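# Lift the red plate from the tray onto the table

## Task

Remove the red plate from the tray and set it down on the table so that no part of it extends beyond the yellow tape outline. All other plates must stay inside the tray, none resting on or hanging over a tray wall, and the tray must be left as it started; each failure here counts against the result. Anything held in place only by the robot at the end does not count, so release the plate and move the tool away once finished. Nothing may be placed or knocked off the table.

## Robot and tools

ROBOT. One arm ending in a suction cup, no fingers. Joints from base outward: waist, shoulder, elbow, forearm roll, wrist pitch, wrist roll. The controlled point is the cup point: the centre of the cup rim (29 mm across) when unloaded. The cup faces along the cup point's own +z axis. About 7 cm back from the rim the tool body and its camera widen to roughly 8 cm sideways, so leave room around it. The base may be tilted relative to the table, and a mount or post under it is treated as part of the arm.

FRAMES. Reported states use the scene frame: origin on the table top directly under the base, +z up, +y to the left when facing along +x. Position is in metres, orientation as a quaternion in w,x,y,z order, plus linear (m/s) and angular (rad/s) velocities. At long reach the printed position can be somewhat off. Commands, by contrast, are given in the cup point's own axes.

THE ROW. Every motion command is a row of 7 numbers, each within -1 to 1: dx, dy, dz, rx, ry, rz, suction. The first six are an offset (not a pose) from the cup point's measured pose, expressed in the cup point's own axes. Scale: 1.0 equals 0.6 m for dx,dy,dz and 180 degrees for rotation; rx,ry,rz form a single rotation vector. The seventh number is the vacuum level as a fraction of full (about 55 kPa below ambient); 0.05 or less switches suction off. The setting persists until changed.

execute_actions(actions). actions is a list of actions; each action is a table of up to 15 rows, and each row lasts one control step (1/30 s). A table shorter than 15 rows repeats its final row for the remaining steps. All rows in an action are offsets from the pose measured when that action began (for the first action in a call, the pose in the latest result for this scene), not from the previous row. An empty list simply returns state and images. Results include step readings of end_effector_position; HELD means that step's row was partly or wholly withheld.

move(target, speed, blocking). target is one row as above, offset from the pose in the latest result showing one. It drives the cup point in a straight line toward that target over 0.5 to 10 s (longer paths stop at 10 s, short). speed is m/s, 0.002 to 0.5, default 0.25; rotation capped at twice that in rad/s. Rotation takes the shorter way. The path does not avoid obstacles, and the real cup point can lag, wander, or overshoot the speed, particularly with the arm nearly extended. Faster moves hit harder, and a target set deeper past a contact presses harder. The suction value is applied at the start. The result adds a move: line giving the outcome (done, off_target, moving, held, fault), the limits that acted (paced = pose was clipped; held = a check withheld some steps, after which the arm may surge well beyond speed), and the remaining distance to target. blocking=false returns after 0.5 s while the arm keeps going; other moves and execute_actions are then rejected until a result shows it finished, so use wait or stop.

wait(seconds), 0 to 10: lets time pass holding the last command; returns early if a running move ends. stop(): brakes a running move (needs braking room; suction unaffected). zoom_image(camera, region): camera is cam_high (672x504) or cam_wrist (616x616); region is [x0, y0, x1, y1] in pixels from the top-left, at most 504 by 504. finished_scene(scene): ends the current scene with its number; irreversible, and reports success. Responding without a tool call ends everything.

MOTION LIMITS. Each control step the commanded pose is clipped to within 70 mm and 16 degrees of the measured pose; position wins over orientation when both cannot be met. After an action the arm stops at the last clipped pose, so large offsets need follow-up commands. Hand target in a result is where the controller is currently heading. Joint targets change at most 3.14 rad/s. A pose unreachable line means the clearance check altered or blocked the command. The robot holds its last command while you reason, and the scene keeps running.

SUCTION. Turn vacuum on and press the rim fully flat onto a smooth face of the plate; holes, seams or the plate's edge under the rim leak. suction_measured shows achieved vacuum: near 0 means no seal; a tight seal settles up to 0.15 under the command, dipping up to 0.04 as the pump cycles. part_present turns 1 at 0.50 and back to 0 below 0.45. Under vacuum the cup compresses, so a held item sits up to about 10 mm nearer the tool. Vacuum alone can lift a resting object. To release, set the plate down on its support first, then switch suction off; the cup may still touch until it has backed off 15 mm. If the cup seals to the table it pins the tool; switch suction off.

HAZARDS. Contact torque at a joint's limit (waist and shoulder 45.5, elbow and forearm roll 27.3, wrist pitch and roll 18.2 N m) triggers a torque fault: the arm backs off, freezes 10 s, and the rest of the call is dropped. Holding loads heats motors; MOTOR HOT appears from 65 °C, and at 80 °C an OVER-TEMPERATURE FAULT brakes the arm until cool. Avoid drops, slips, slams, hard hits or strong pushes, and avoid disturbing the tray or other plates. Loose objects may occasionally be nudged by outside forces.

Each tool is called after "Request:" as name(argument=value, ...), one argument or row to a line, values as JSON.

## Session

Request:
execute_actions(
  actions=[],
)

Scene clock: 0.00 s.
end_effector_position=(+0.4000, -0.0043, +0.3581) suction_measured=0.00 part_present=0 end_effector_quat_wxyz=(-0.002, +0.003, +1.000, +0.008) end_effector_velocity=(-0.000, -0.000, -0.000) end_effector_angular_velocity=(-0.000, +0.001, -0.000)
Joint positions: [ 0.002 -0.262 -0.927  0.003  1.193  2.358]
Joint velocities: [-0.    -0.     0.    -0.     0.001 -0.   ]
Hand target: +0.400, -0.004, +0.358; -0.002, +0.003, +1.000, +0.008

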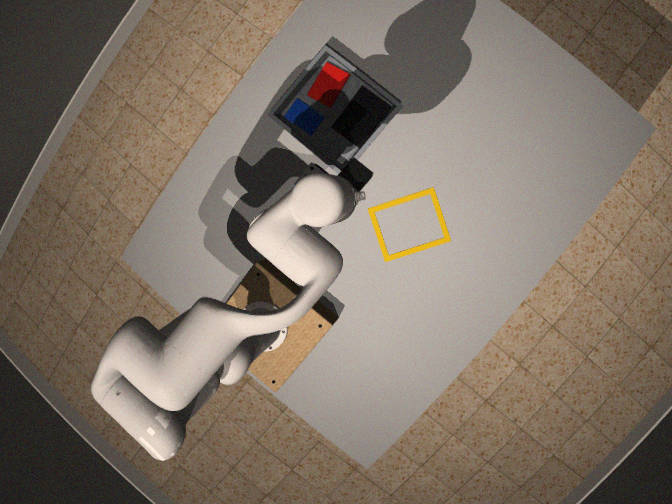

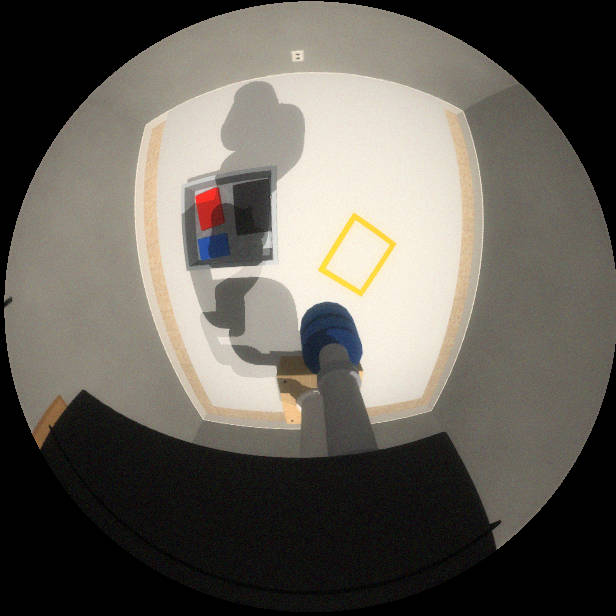

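Request:
zoom_image(
  camera="cam_high",
  region=[250, 20, 480, 270],
)

Request:
zoom_image(
  camera="cam_wrist",
  region=[160, 140, 420, 310],
)

Region (250, 20, 480, 270) of cam_high's 672x504 image, scaled by 2.016, with more detail than that image has; it fills the left 464 columns of this view, and the rest is white.

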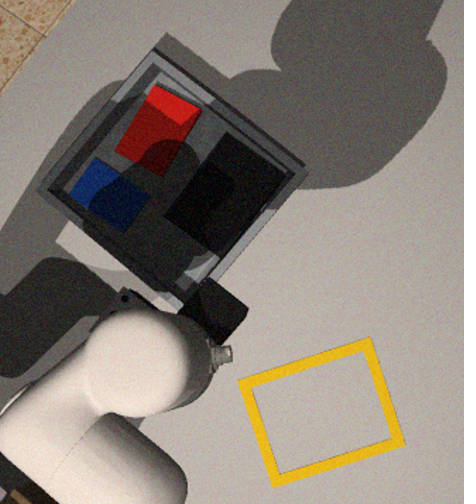

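Region (160, 140, 420, 310) of cam_wrist's 616x616 image, scaled by 1.938, with more detail than that image has; it fills the top 330 rows of this view, and the rest is white.

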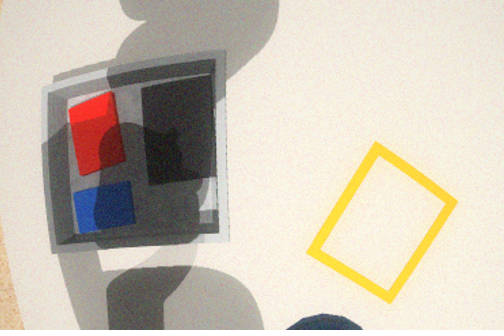

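Request:
move(
  target=[-0.305,0.382,0.38,0,0,0.467,0],
  speed=0.3,
)

Request:
zoom_image(
  camera="cam_wrist",
  region=[180, 150, 520, 460],
)

Scene clock: 3.60 s.
end_effector_position=(+0.5828, +0.2265, +0.1327) suction_measured=0.00 part_present=0 end_effector_quat_wxyz=(-0.006, +0.672, +0.740, +0.004) end_effector_velocity=(-0.002, +0.000, -0.005) end_effector_angular_velocity=(-0.004, +0.010, -0.002)
Joint positions: [ 0.376  0.778 -1.652  0.003  0.877  4.199]
Joint velocities: [ 0.001  0.009 -0.003 -0.     0.005  0.004]
Hand target: +0.583, +0.227, +0.132; -0.007, +0.672, +0.740, +0.003
Off the commanded pose: 0.001 m, 0 deg.
move: done

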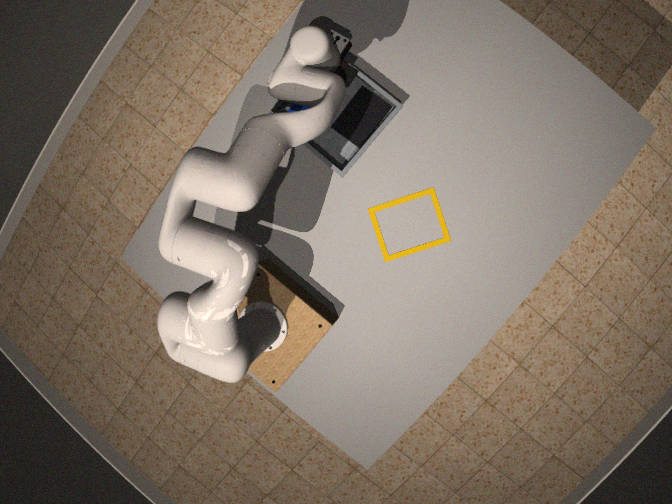

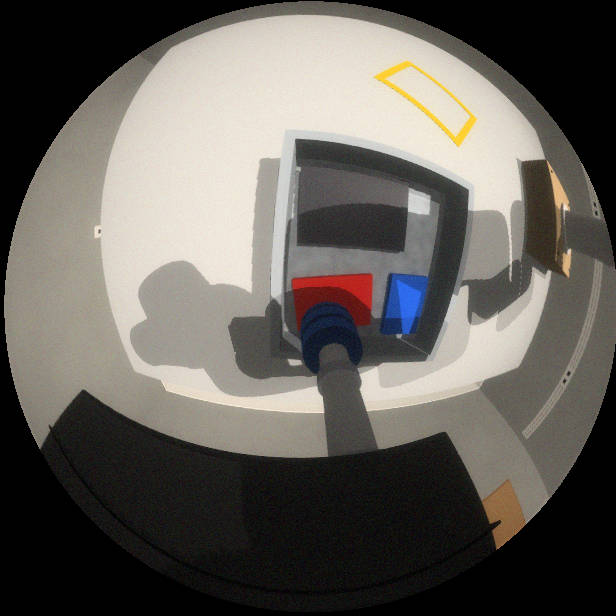

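Region (180, 150, 520, 460) of cam_wrist's 616x616 image, scaled by 1.482, with more detail than that image has; it fills the top 460 rows of this view, and the rest is white.

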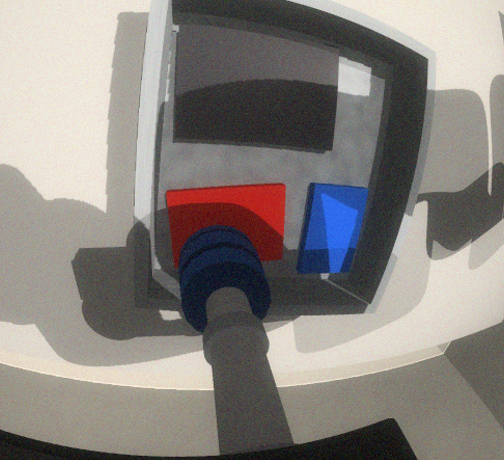

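Request:
move(
  target=[-0.033,-0.02,0.14,0,0,0,0],
  speed=0.15,
)

Request:
zoom_image(
  camera="cam_wrist",
  region=[180, 150, 520, 460],
)

Scene clock: 4.87 s.
end_effector_position=(+0.5730, +0.2068, +0.0491) suction_measured=0.00 part_present=0 end_effector_quat_wxyz=(-0.006, +0.672, +0.740, +0.004) end_effector_velocity=(-0.004, -0.001, -0.006) end_effector_angular_velocity=(-0.003, +0.011, -0.001)
Joint positions: [ 0.35   0.895 -1.586  0.003  0.692  4.173]
Joint velocities: [ 0.     0.008  0.005  0.001 -0.001  0.   ]
Hand target: +0.573, +0.207, +0.048; -0.006, +0.672, +0.740, +0.004
Off the commanded pose: 0.001 m, 0 deg.
move: done

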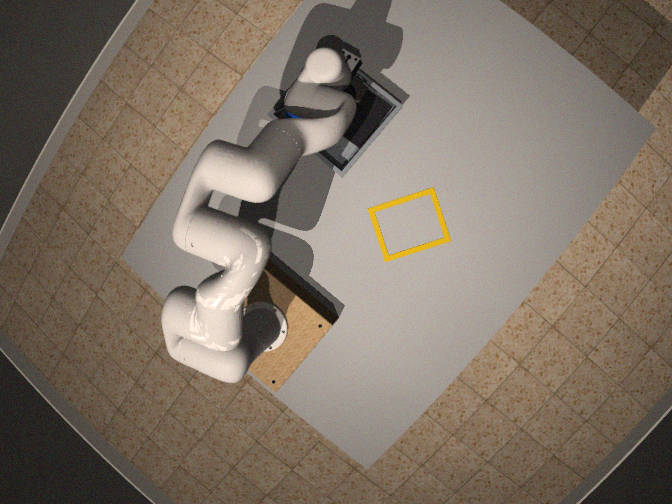

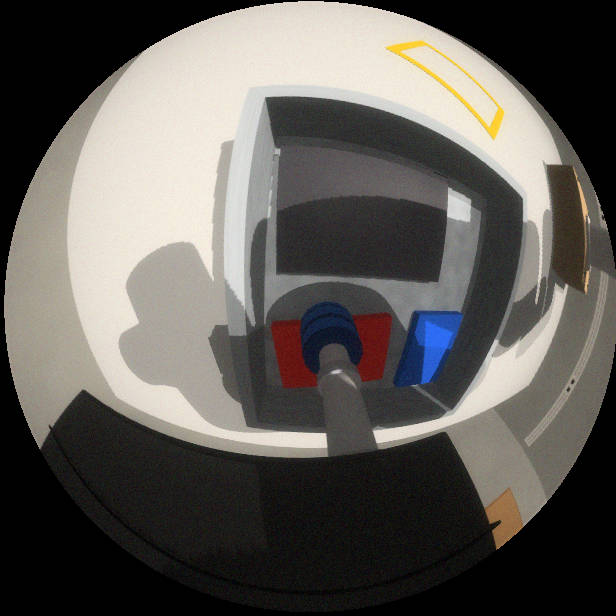

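Region (180, 150, 520, 460) of cam_wrist's 616x616 image, scaled by 1.482, with more detail than that image has; it fills the top 460 rows of this view, and the rest is white.

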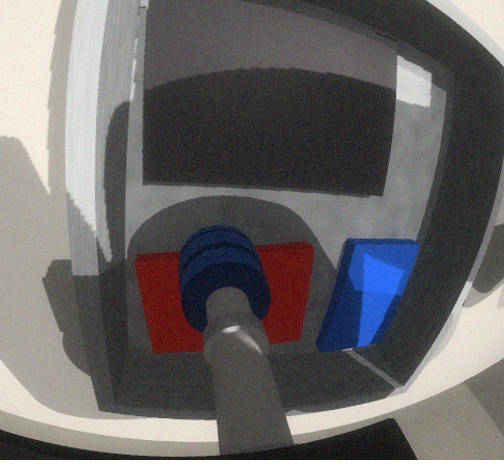

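Request:
move(
  target=[0.057,0,0.01,0,0,0,0],
  speed=0.08,
)

Request:
zoom_image(
  camera="cam_wrist",
  region=[180, 150, 520, 460],
)

Scene clock: 6.07 s.
end_effector_position=(+0.5697, +0.2405, +0.0436) suction_measured=0.00 part_present=0 end_effector_quat_wxyz=(-0.006, +0.672, +0.740, +0.004) end_effector_velocity=(+0.001, +0.002, +0.001) end_effector_angular_velocity=(+0.001, -0.002, +0.001)
Joint positions: [ 0.403  0.937 -1.645  0.003  0.71   4.227]
Joint velocities: [ 0.003  0.001 -0.004 -0.     0.001  0.002]
Hand target: +0.570, +0.241, +0.044; -0.006, +0.672, +0.740, +0.004
Off the commanded pose: 0.000 m, 0 deg.
move: done

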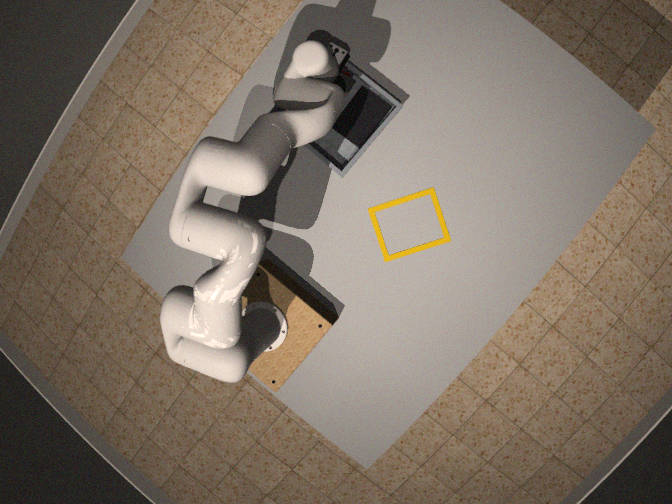

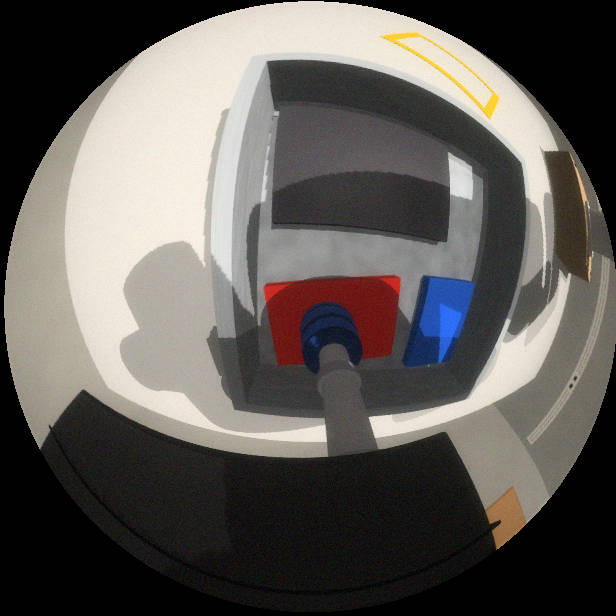

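Region (180, 150, 520, 460) of cam_wrist's 616x616 image, scaled by 1.482, with more detail than that image has; it fills the top 460 rows of this view, and the rest is white.

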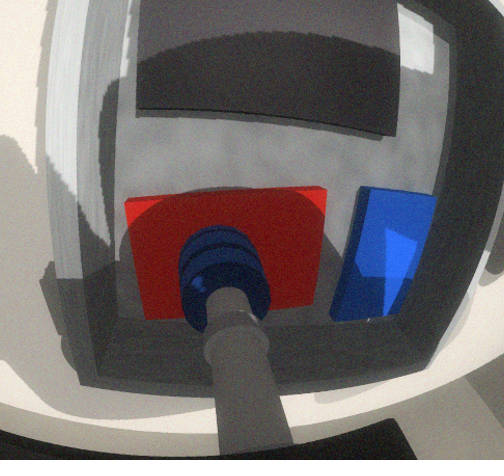

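Request:
move(
  target=[0.015,0,0.053,0,0,0,1],
  speed=0.03,
)

Request:
wait(
  seconds=0.4,
)

Request:
zoom_image(
  camera="cam_wrist",
  region=[180, 150, 520, 460],
)

Scene clock: 7.73 s.
end_effector_position=(+0.5687, +0.2498, +0.0120) suction_measured=0.31 part_present=0 end_effector_quat_wxyz=(-0.006, +0.672, +0.740, +0.004) end_effector_velocity=(+0.004, +0.001, +0.004) end_effector_angular_velocity=(+0.004, -0.010, -0.002)
Joint positions: [ 0.417  1.022 -1.697  0.003  0.677  4.241]
Joint velocities: [-0.001 -0.002 -0.006  0.    -0.002  0.001]
Hand target: +0.569, +0.250, +0.012; -0.006, +0.672, +0.740, +0.004
Off the commanded pose: 0.000 m, 0 deg.
move: done

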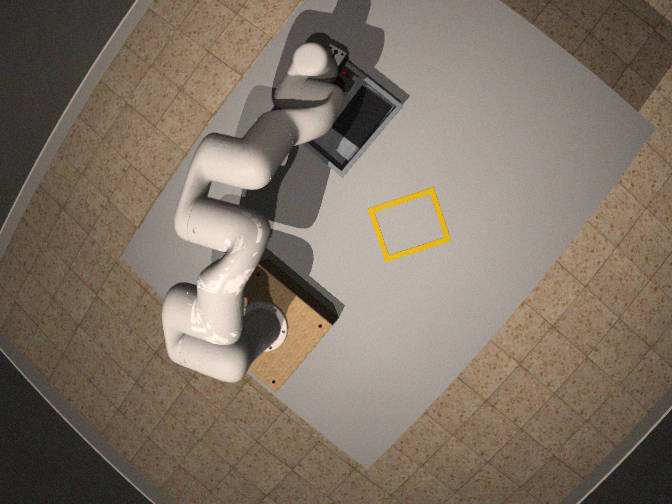

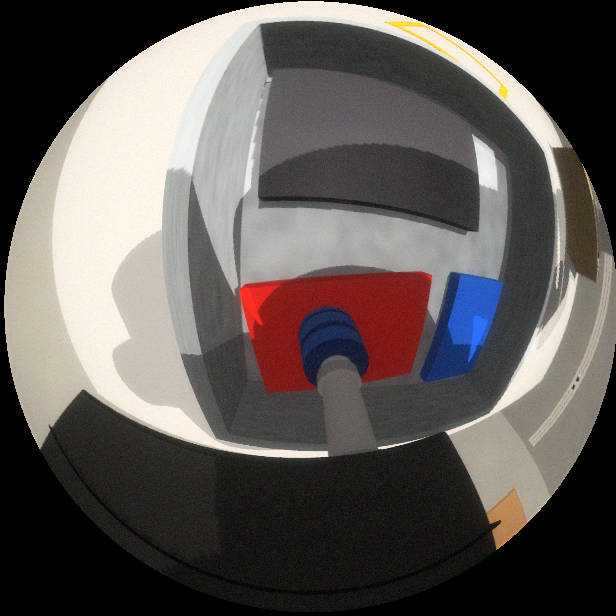

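Scene clock: 8.13 s.
end_effector_position=(+0.5687, +0.2498, +0.0120) suction_measured=0.89 part_present=1 end_effector_quat_wxyz=(-0.006, +0.672, +0.740, +0.004) end_effector_velocity=(+0.000, -0.000, -0.000) end_effector_angular_velocity=(-0.000, -0.000, -0.000)
Joint positions: [ 0.417  1.022 -1.697  0.003  0.677  4.241]
Joint velocities: [-0.001  0.    -0.    -0.    -0.    -0.   ]
Hand target: +0.569, +0.250, +0.012; -0.006, +0.672, +0.740, +0.004
Off the commanded pose: 0.000 m, 0 deg.
wait: 0.40 s; at rest by 0.17 s

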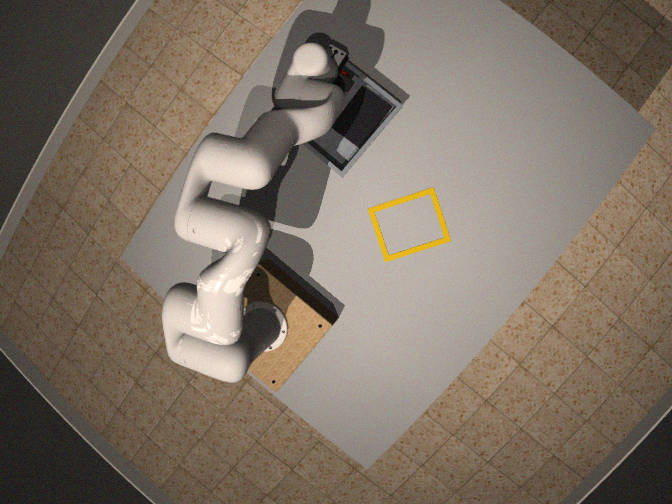

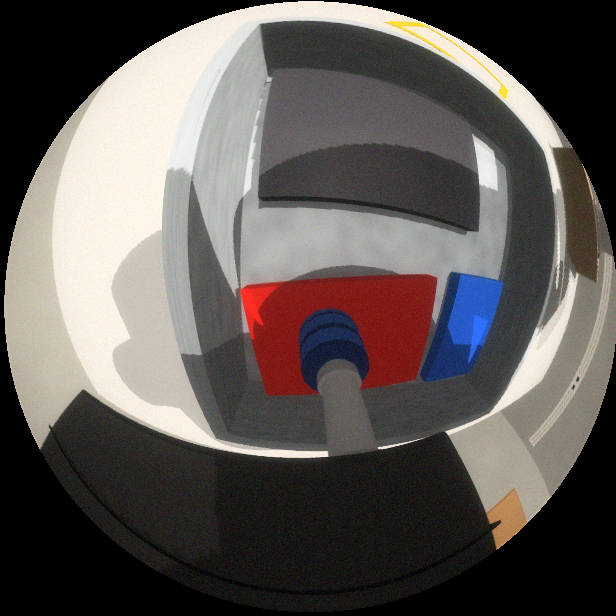

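Region (180, 150, 520, 460) of cam_wrist's 616x616 image, scaled by 1.482, with more detail than that image has; it fills the top 460 rows of this view, and the rest is white.

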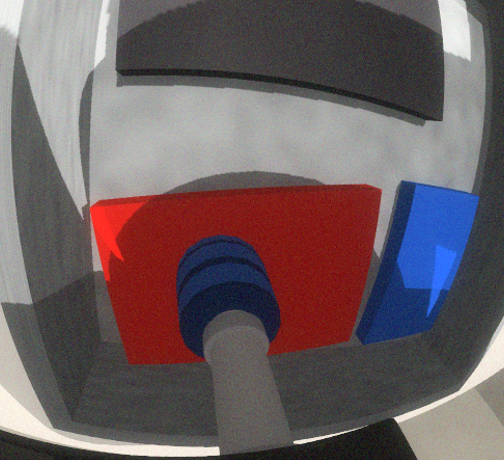

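Request:
move(
  target=[-0.003,-0.003,-0.22,0,0,0,1],
  speed=0.15,
)

Scene clock: 9.63 s.
end_effector_position=(+0.5670, +0.2462, +0.1432) suction_measured=1.00 part_present=1 end_effector_quat_wxyz=(-0.006, +0.672, +0.740, +0.004) end_effector_velocity=(+0.004, +0.001, +0.007) end_effector_angular_velocity=(+0.004, -0.012, -0.001)
Joint positions: [ 0.415  0.735 -1.61   0.003  0.878  4.239]
Joint velocities: [-0.001 -0.008 -0.006 -0.001  0.001  0.   ]
Hand target: +0.567, +0.246, +0.144; -0.006, +0.672, +0.740, +0.004
Off the commanded pose: 0.001 m, 0 deg.
move: done

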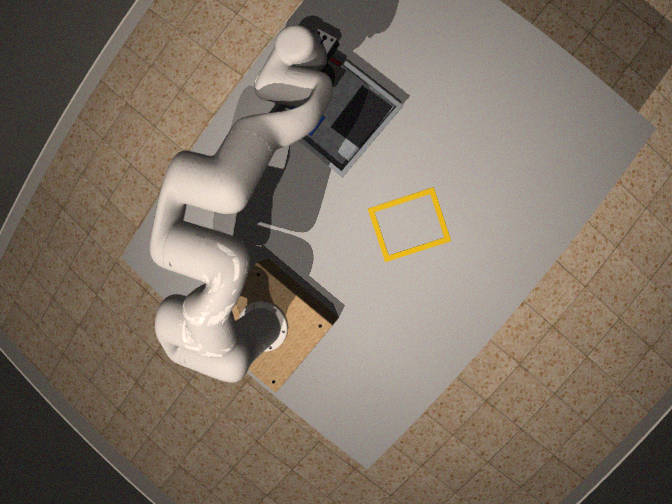

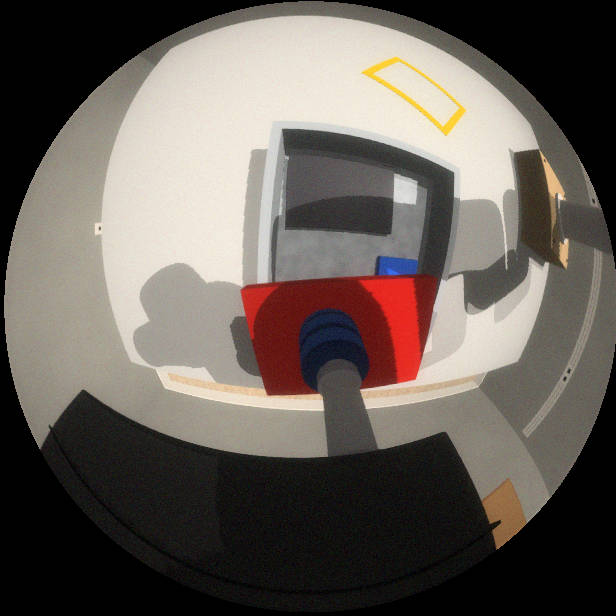

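Request:
move(
  target=[-0.577,-0.322,-0.03,0,0,0.253,1],
  speed=0.22,
)

Scene clock: 12.07 s.
end_effector_position=(+0.4096, -0.1168, +0.1570) suction_measured=1.00 part_present=1 end_effector_quat_wxyz=(-0.008, +0.906, +0.423, +0.002) end_effector_velocity=(-0.000, -0.003, +0.001) end_effector_angular_velocity=(-0.001, -0.003, -0.005)
Joint positions: [-0.271  0.146 -0.741  0.004  0.598  4.345]
Joint velocities: [-0.006 -0.002  0.001  0.    -0.002 -0.001]
Hand target: +0.410, -0.117, +0.157; -0.008, +0.906, +0.422, +0.002
Off the commanded pose: 0.002 m, 0 deg.
move: done

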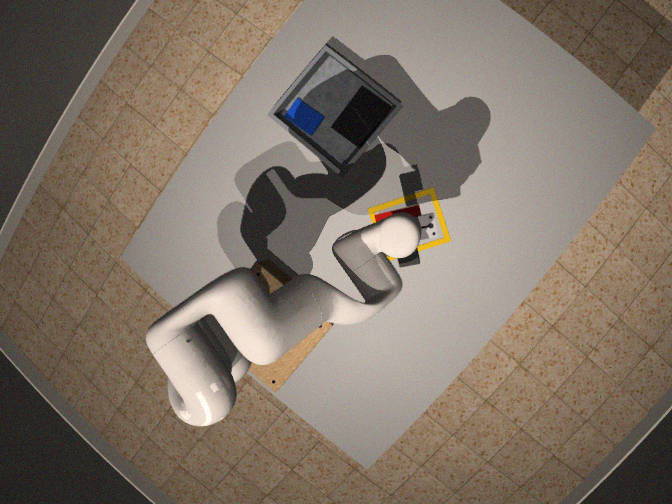

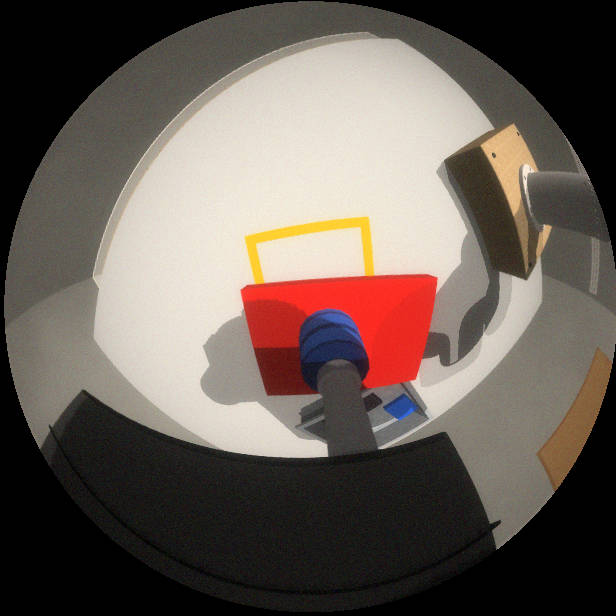

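Request:
move(
  target=[-0.063,0.063,0.185,0,0,-0.015,1],
  speed=0.15,
)

Request:
zoom_image(
  camera="cam_wrist",
  region=[160, 150, 520, 460],
)

Scene clock: 13.60 s.
end_effector_position=(+0.4144, -0.1685, +0.0458) suction_measured=0.98 part_present=1 end_effector_quat_wxyz=(-0.007, +0.896, +0.444, +0.002) end_effector_velocity=(-0.003, +0.000, -0.003) end_effector_angular_velocity=(+0.004, +0.008, -0.002)
Joint positions: [-0.382  0.516 -0.849  0.005  0.336  4.186]
Joint velocities: [-0.002  0.006  0.002  0.001  0.001 -0.001]
Hand target: +0.414, -0.168, +0.045; -0.008, +0.896, +0.444, +0.002
Off the commanded pose: 0.001 m, 0 deg.
move: done

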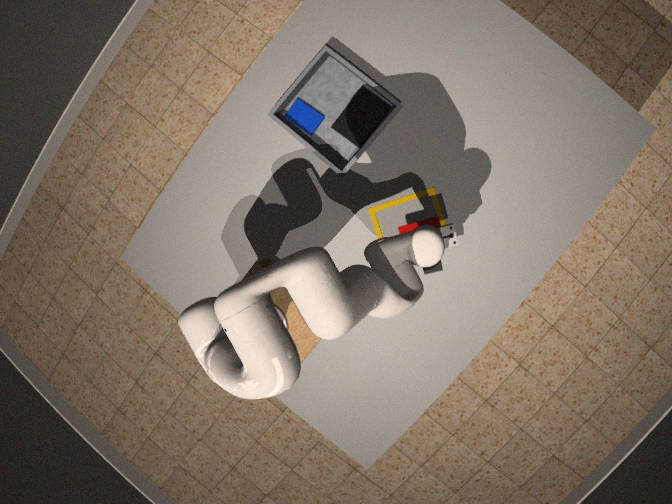

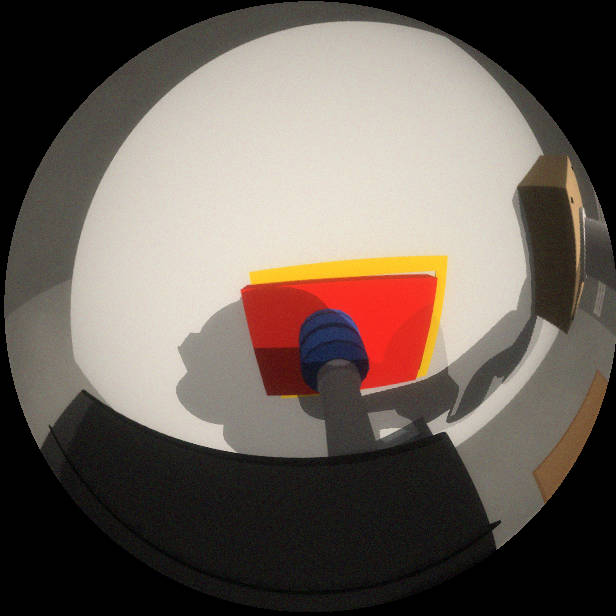

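Region (160, 150, 520, 460) of cam_wrist's 616x616 image, scaled by 1.400, with more detail than that image has; it fills the top 434 rows of this view, and the rest is white.

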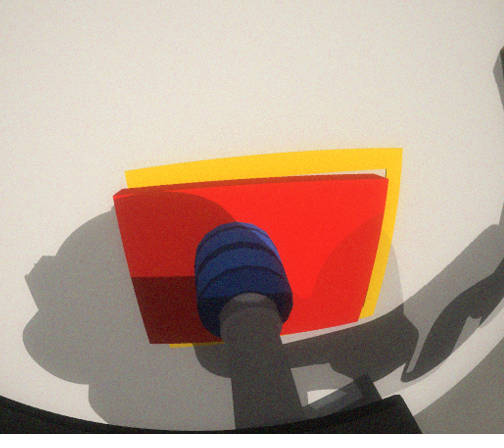

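Request:
move(
  target=[0.02,-0.01,0.038,0,0,0,1],
  speed=0.05,
)

Request:
zoom_image(
  camera="cam_wrist",
  region=[160, 150, 520, 460],
)

Scene clock: 14.70 s.
end_effector_position=(+0.4169, -0.1552, +0.0234) suction_measured=0.98 part_present=1 end_effector_quat_wxyz=(-0.007, +0.896, +0.444, +0.002) end_effector_velocity=(-0.000, +0.000, -0.001) end_effector_angular_velocity=(-0.000, -0.000, -0.001)
Joint positions: [-0.353  0.582 -0.86   0.005  0.28   4.215]
Joint velocities: [ 0.001  0.002  0.    -0.    -0.002  0.002]
Hand target: +0.417, -0.155, +0.023; -0.007, +0.896, +0.444, +0.002
Off the commanded pose: 0.000 m, 0 deg.
move: done

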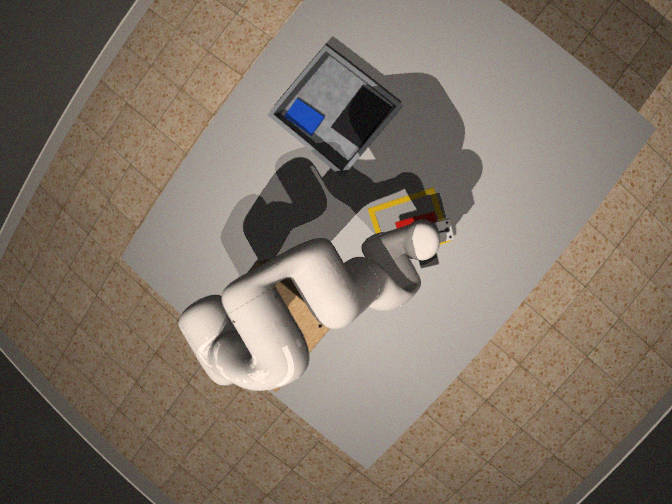

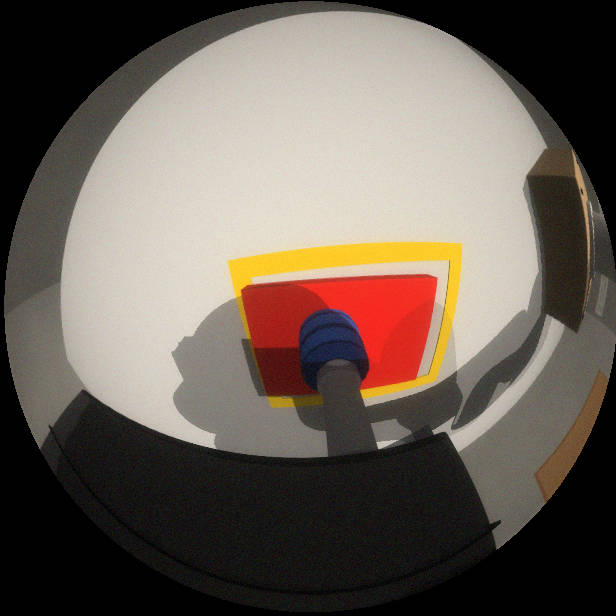

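Region (160, 150, 520, 460) of cam_wrist's 616x616 image, scaled by 1.400, with more detail than that image has; it fills the top 434 rows of this view, and the rest is white.

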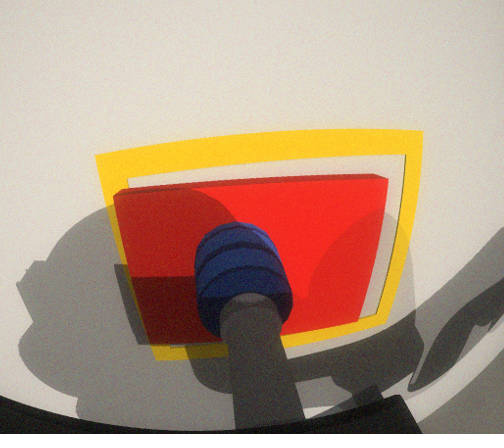

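Request:
move(
  target=[-0.002,-0.009,0.021,0,0,0,1],
  speed=0.03,
)

Request:
zoom_image(
  camera="cam_wrist",
  region=[160, 150, 520, 460],
)

Scene clock: 15.67 s.
end_effector_position=(+0.4120, -0.1528, +0.0110) suction_measured=0.99 part_present=1 end_effector_quat_wxyz=(-0.007, +0.896, +0.444, +0.002) end_effector_velocity=(+0.001, -0.001, +0.000) end_effector_angular_velocity=(-0.002, -0.004, -0.001)
Joint positions: [-0.352  0.613 -0.853  0.005  0.242  4.216]
Joint velocities: [-0.001  0.    -0.001 -0.    -0.003  0.   ]
Hand target: +0.412, -0.153, +0.011; -0.007, +0.896, +0.444, +0.002
Off the commanded pose: 0.000 m, 0 deg.
move: done

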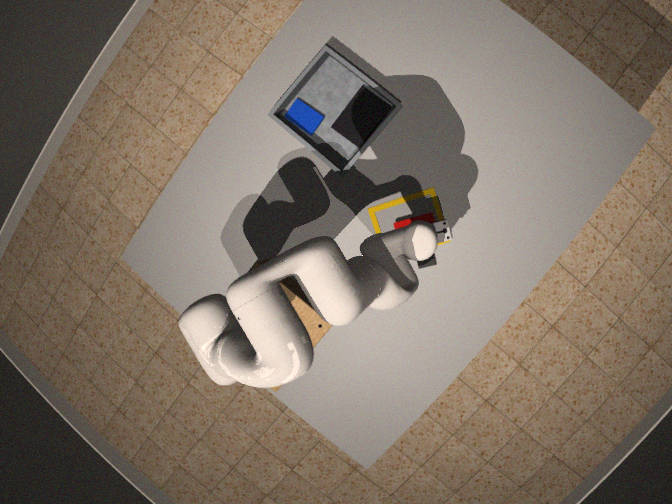

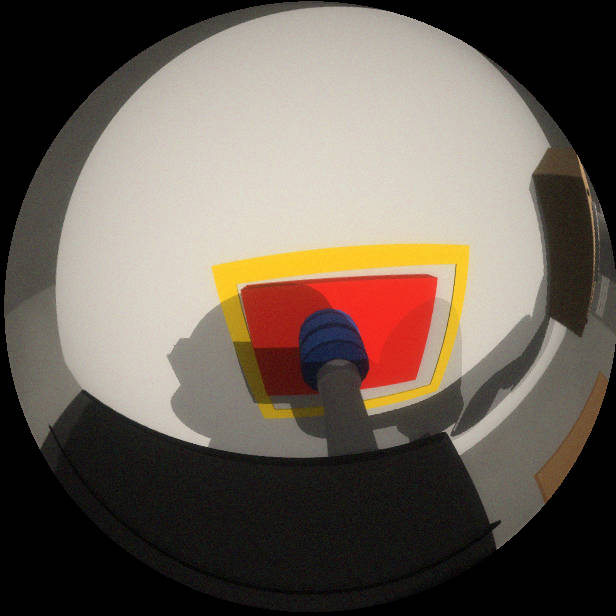

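Region (160, 150, 520, 460) of cam_wrist's 616x616 image, scaled by 1.400, with more detail than that image has; it fills the top 434 rows of this view, and the rest is white.

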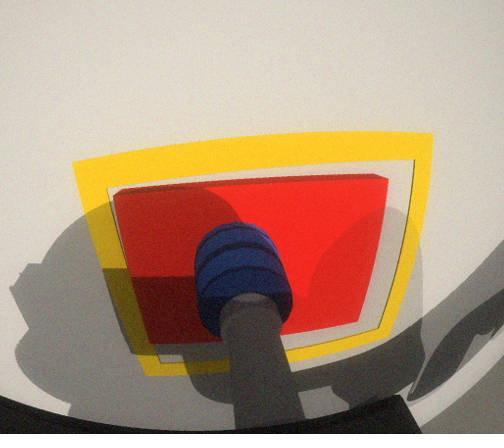

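Inside. A slight right shift, lower, and release.

Request:
move(
  target=[0,-0.005,0.012,0,0,0,1],
  speed=0.02,
)

Request:
execute_actions(
  actions=[
    [[0,0,0,0,0,0,0]],
  ],
)

Request:
move(
  target=[0,0,-0.25,0,0,0,0],
  speed=0.2,
)

Request:
zoom_image(
  camera="cam_wrist",
  region=[160, 150, 520, 460],
)

Scene clock: 17.57 s.
end_effector_position=(+0.4095, -0.1509, +0.0039) suction_measured=0.98 part_present=1 end_effector_quat_wxyz=(-0.007, +0.896, +0.444, +0.002) end_effector_velocity=(+0.002, -0.000, +0.001) end_effector_angular_velocity=(-0.002, -0.006, +0.001)
Joint positions: [-0.35   0.631 -0.851  0.005  0.221  4.218]
Joint velocities: [ 0.001  0.001 -0.003 -0.    -0.005  0.001]
Hand target: +0.410, -0.151, +0.004; -0.007, +0.896, +0.444, +0.002
Off the commanded pose: 0.000 m, 0 deg.
move: done

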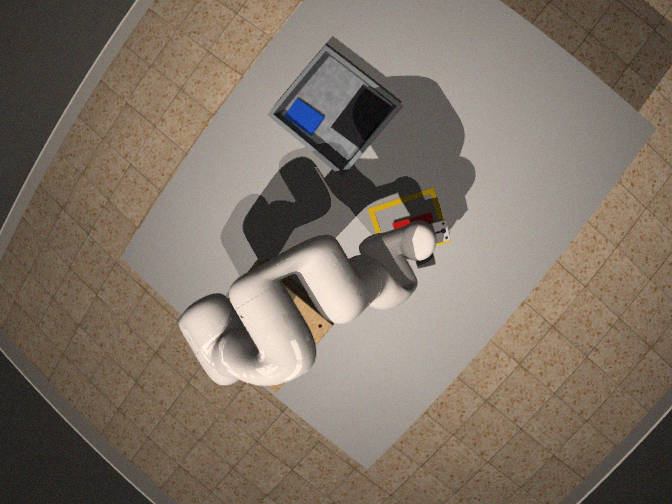

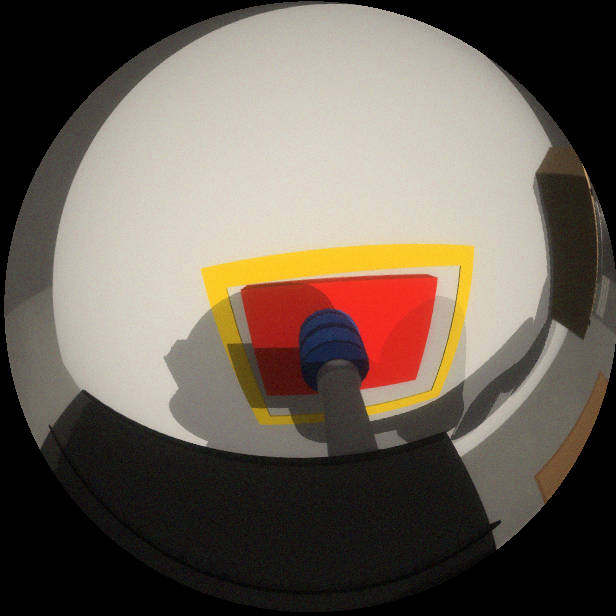

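Scene clock: 18.07 s.
end_effector_position=(+0.4097, -0.1510, +0.0040) suction_measured=0.00 part_present=0 end_effector_quat_wxyz=(-0.007, +0.896, +0.444, +0.002) end_effector_velocity=(-0.001, -0.000, -0.001) end_effector_angular_velocity=(+0.001, +0.002, -0.001)
Joint positions: [-0.35   0.631 -0.851  0.005  0.221  4.218]
Joint velocities: [-0.001  0.001  0.001  0.     0.    -0.   ]
Hand target: +0.410, -0.151, +0.004; -0.007, +0.896, +0.444, +0.002
Off the commanded pose: 0.000 m, 0 deg.
Step readings (end_effector_position):
0: (+0.4095, -0.1509, +0.0039)
1: (+0.4096, -0.1509, +0.0039)
2: (+0.4097, -0.1510, +0.0040)
4: (+0.4100, -0.1511, +0.0043)
8: (+0.4098, -0.1510, +0.0042)
15: end_effector_position above

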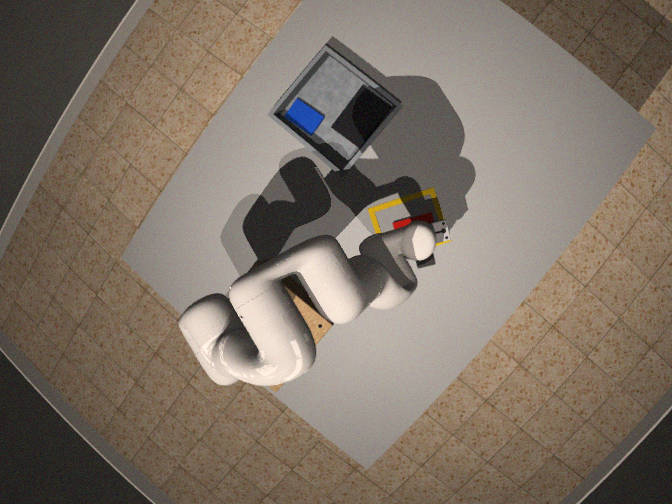

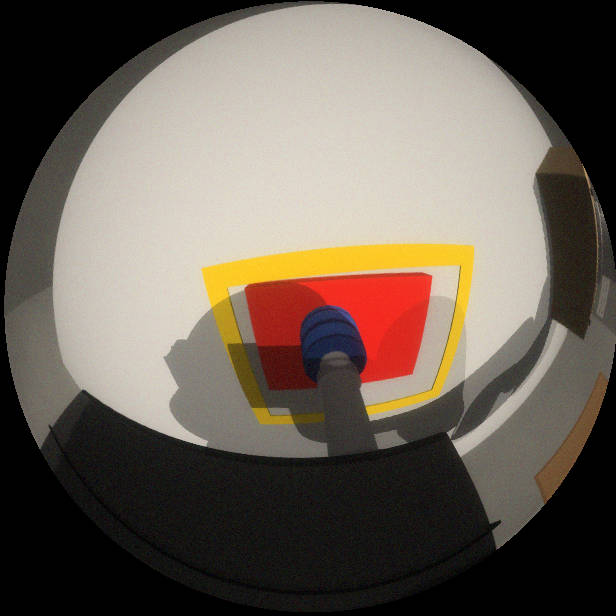

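Scene clock: 19.27 s.
end_effector_position=(+0.4096, -0.1526, +0.1531) suction_measured=0.00 part_present=0 end_effector_quat_wxyz=(-0.008, +0.896, +0.444, +0.002) end_effector_velocity=(+0.003, -0.001, +0.005) end_effector_angular_velocity=(-0.003, -0.010, -0.000)
Joint positions: [-0.351  0.185 -0.782  0.004  0.599  4.219]
Joint velocities: [-0.    -0.009 -0.004  0.001  0.003 -0.001]
Hand target: +0.410, -0.153, +0.154; -0.007, +0.896, +0.444, +0.003
Off the commanded pose: 0.001 m, 0 deg.
move: done

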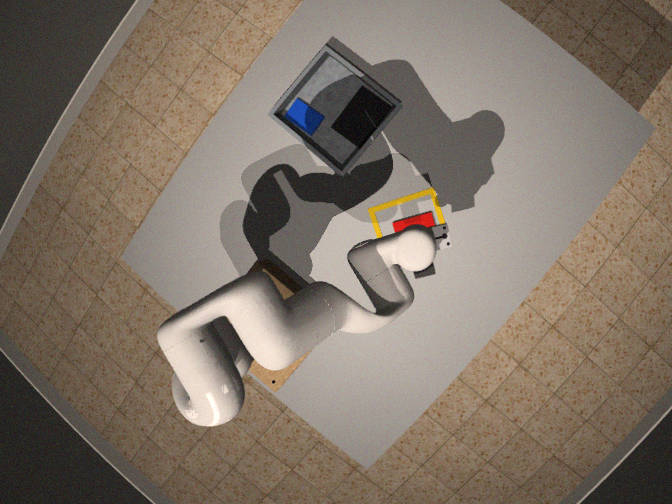

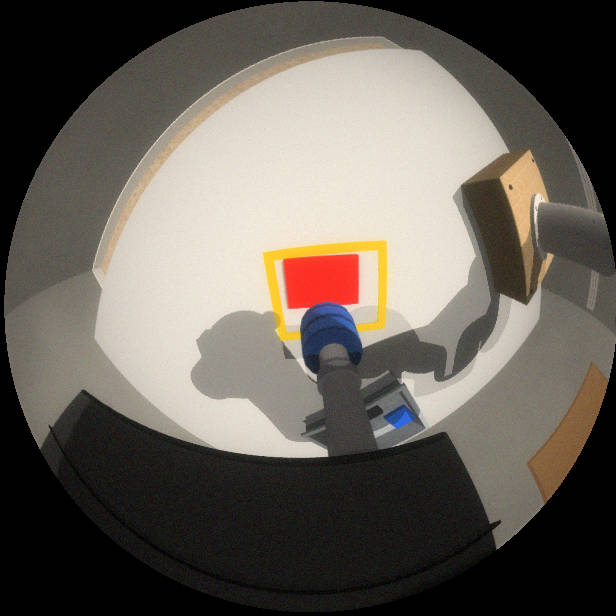

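Region (160, 150, 520, 460) of cam_wrist's 616x616 image, scaled by 1.400, with more detail than that image has; it fills the top 434 rows of this view, and the rest is white.

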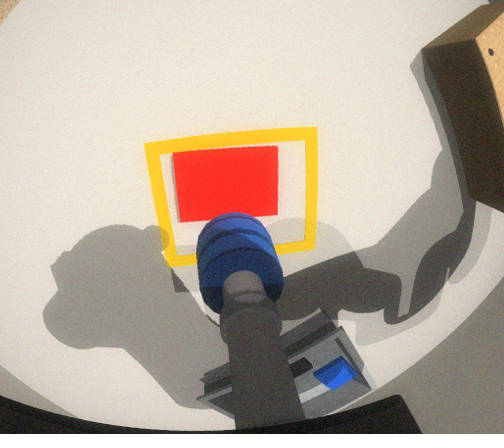

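Request:
finished_scene(
  scene=2,
)

The scene is finished: the task was done.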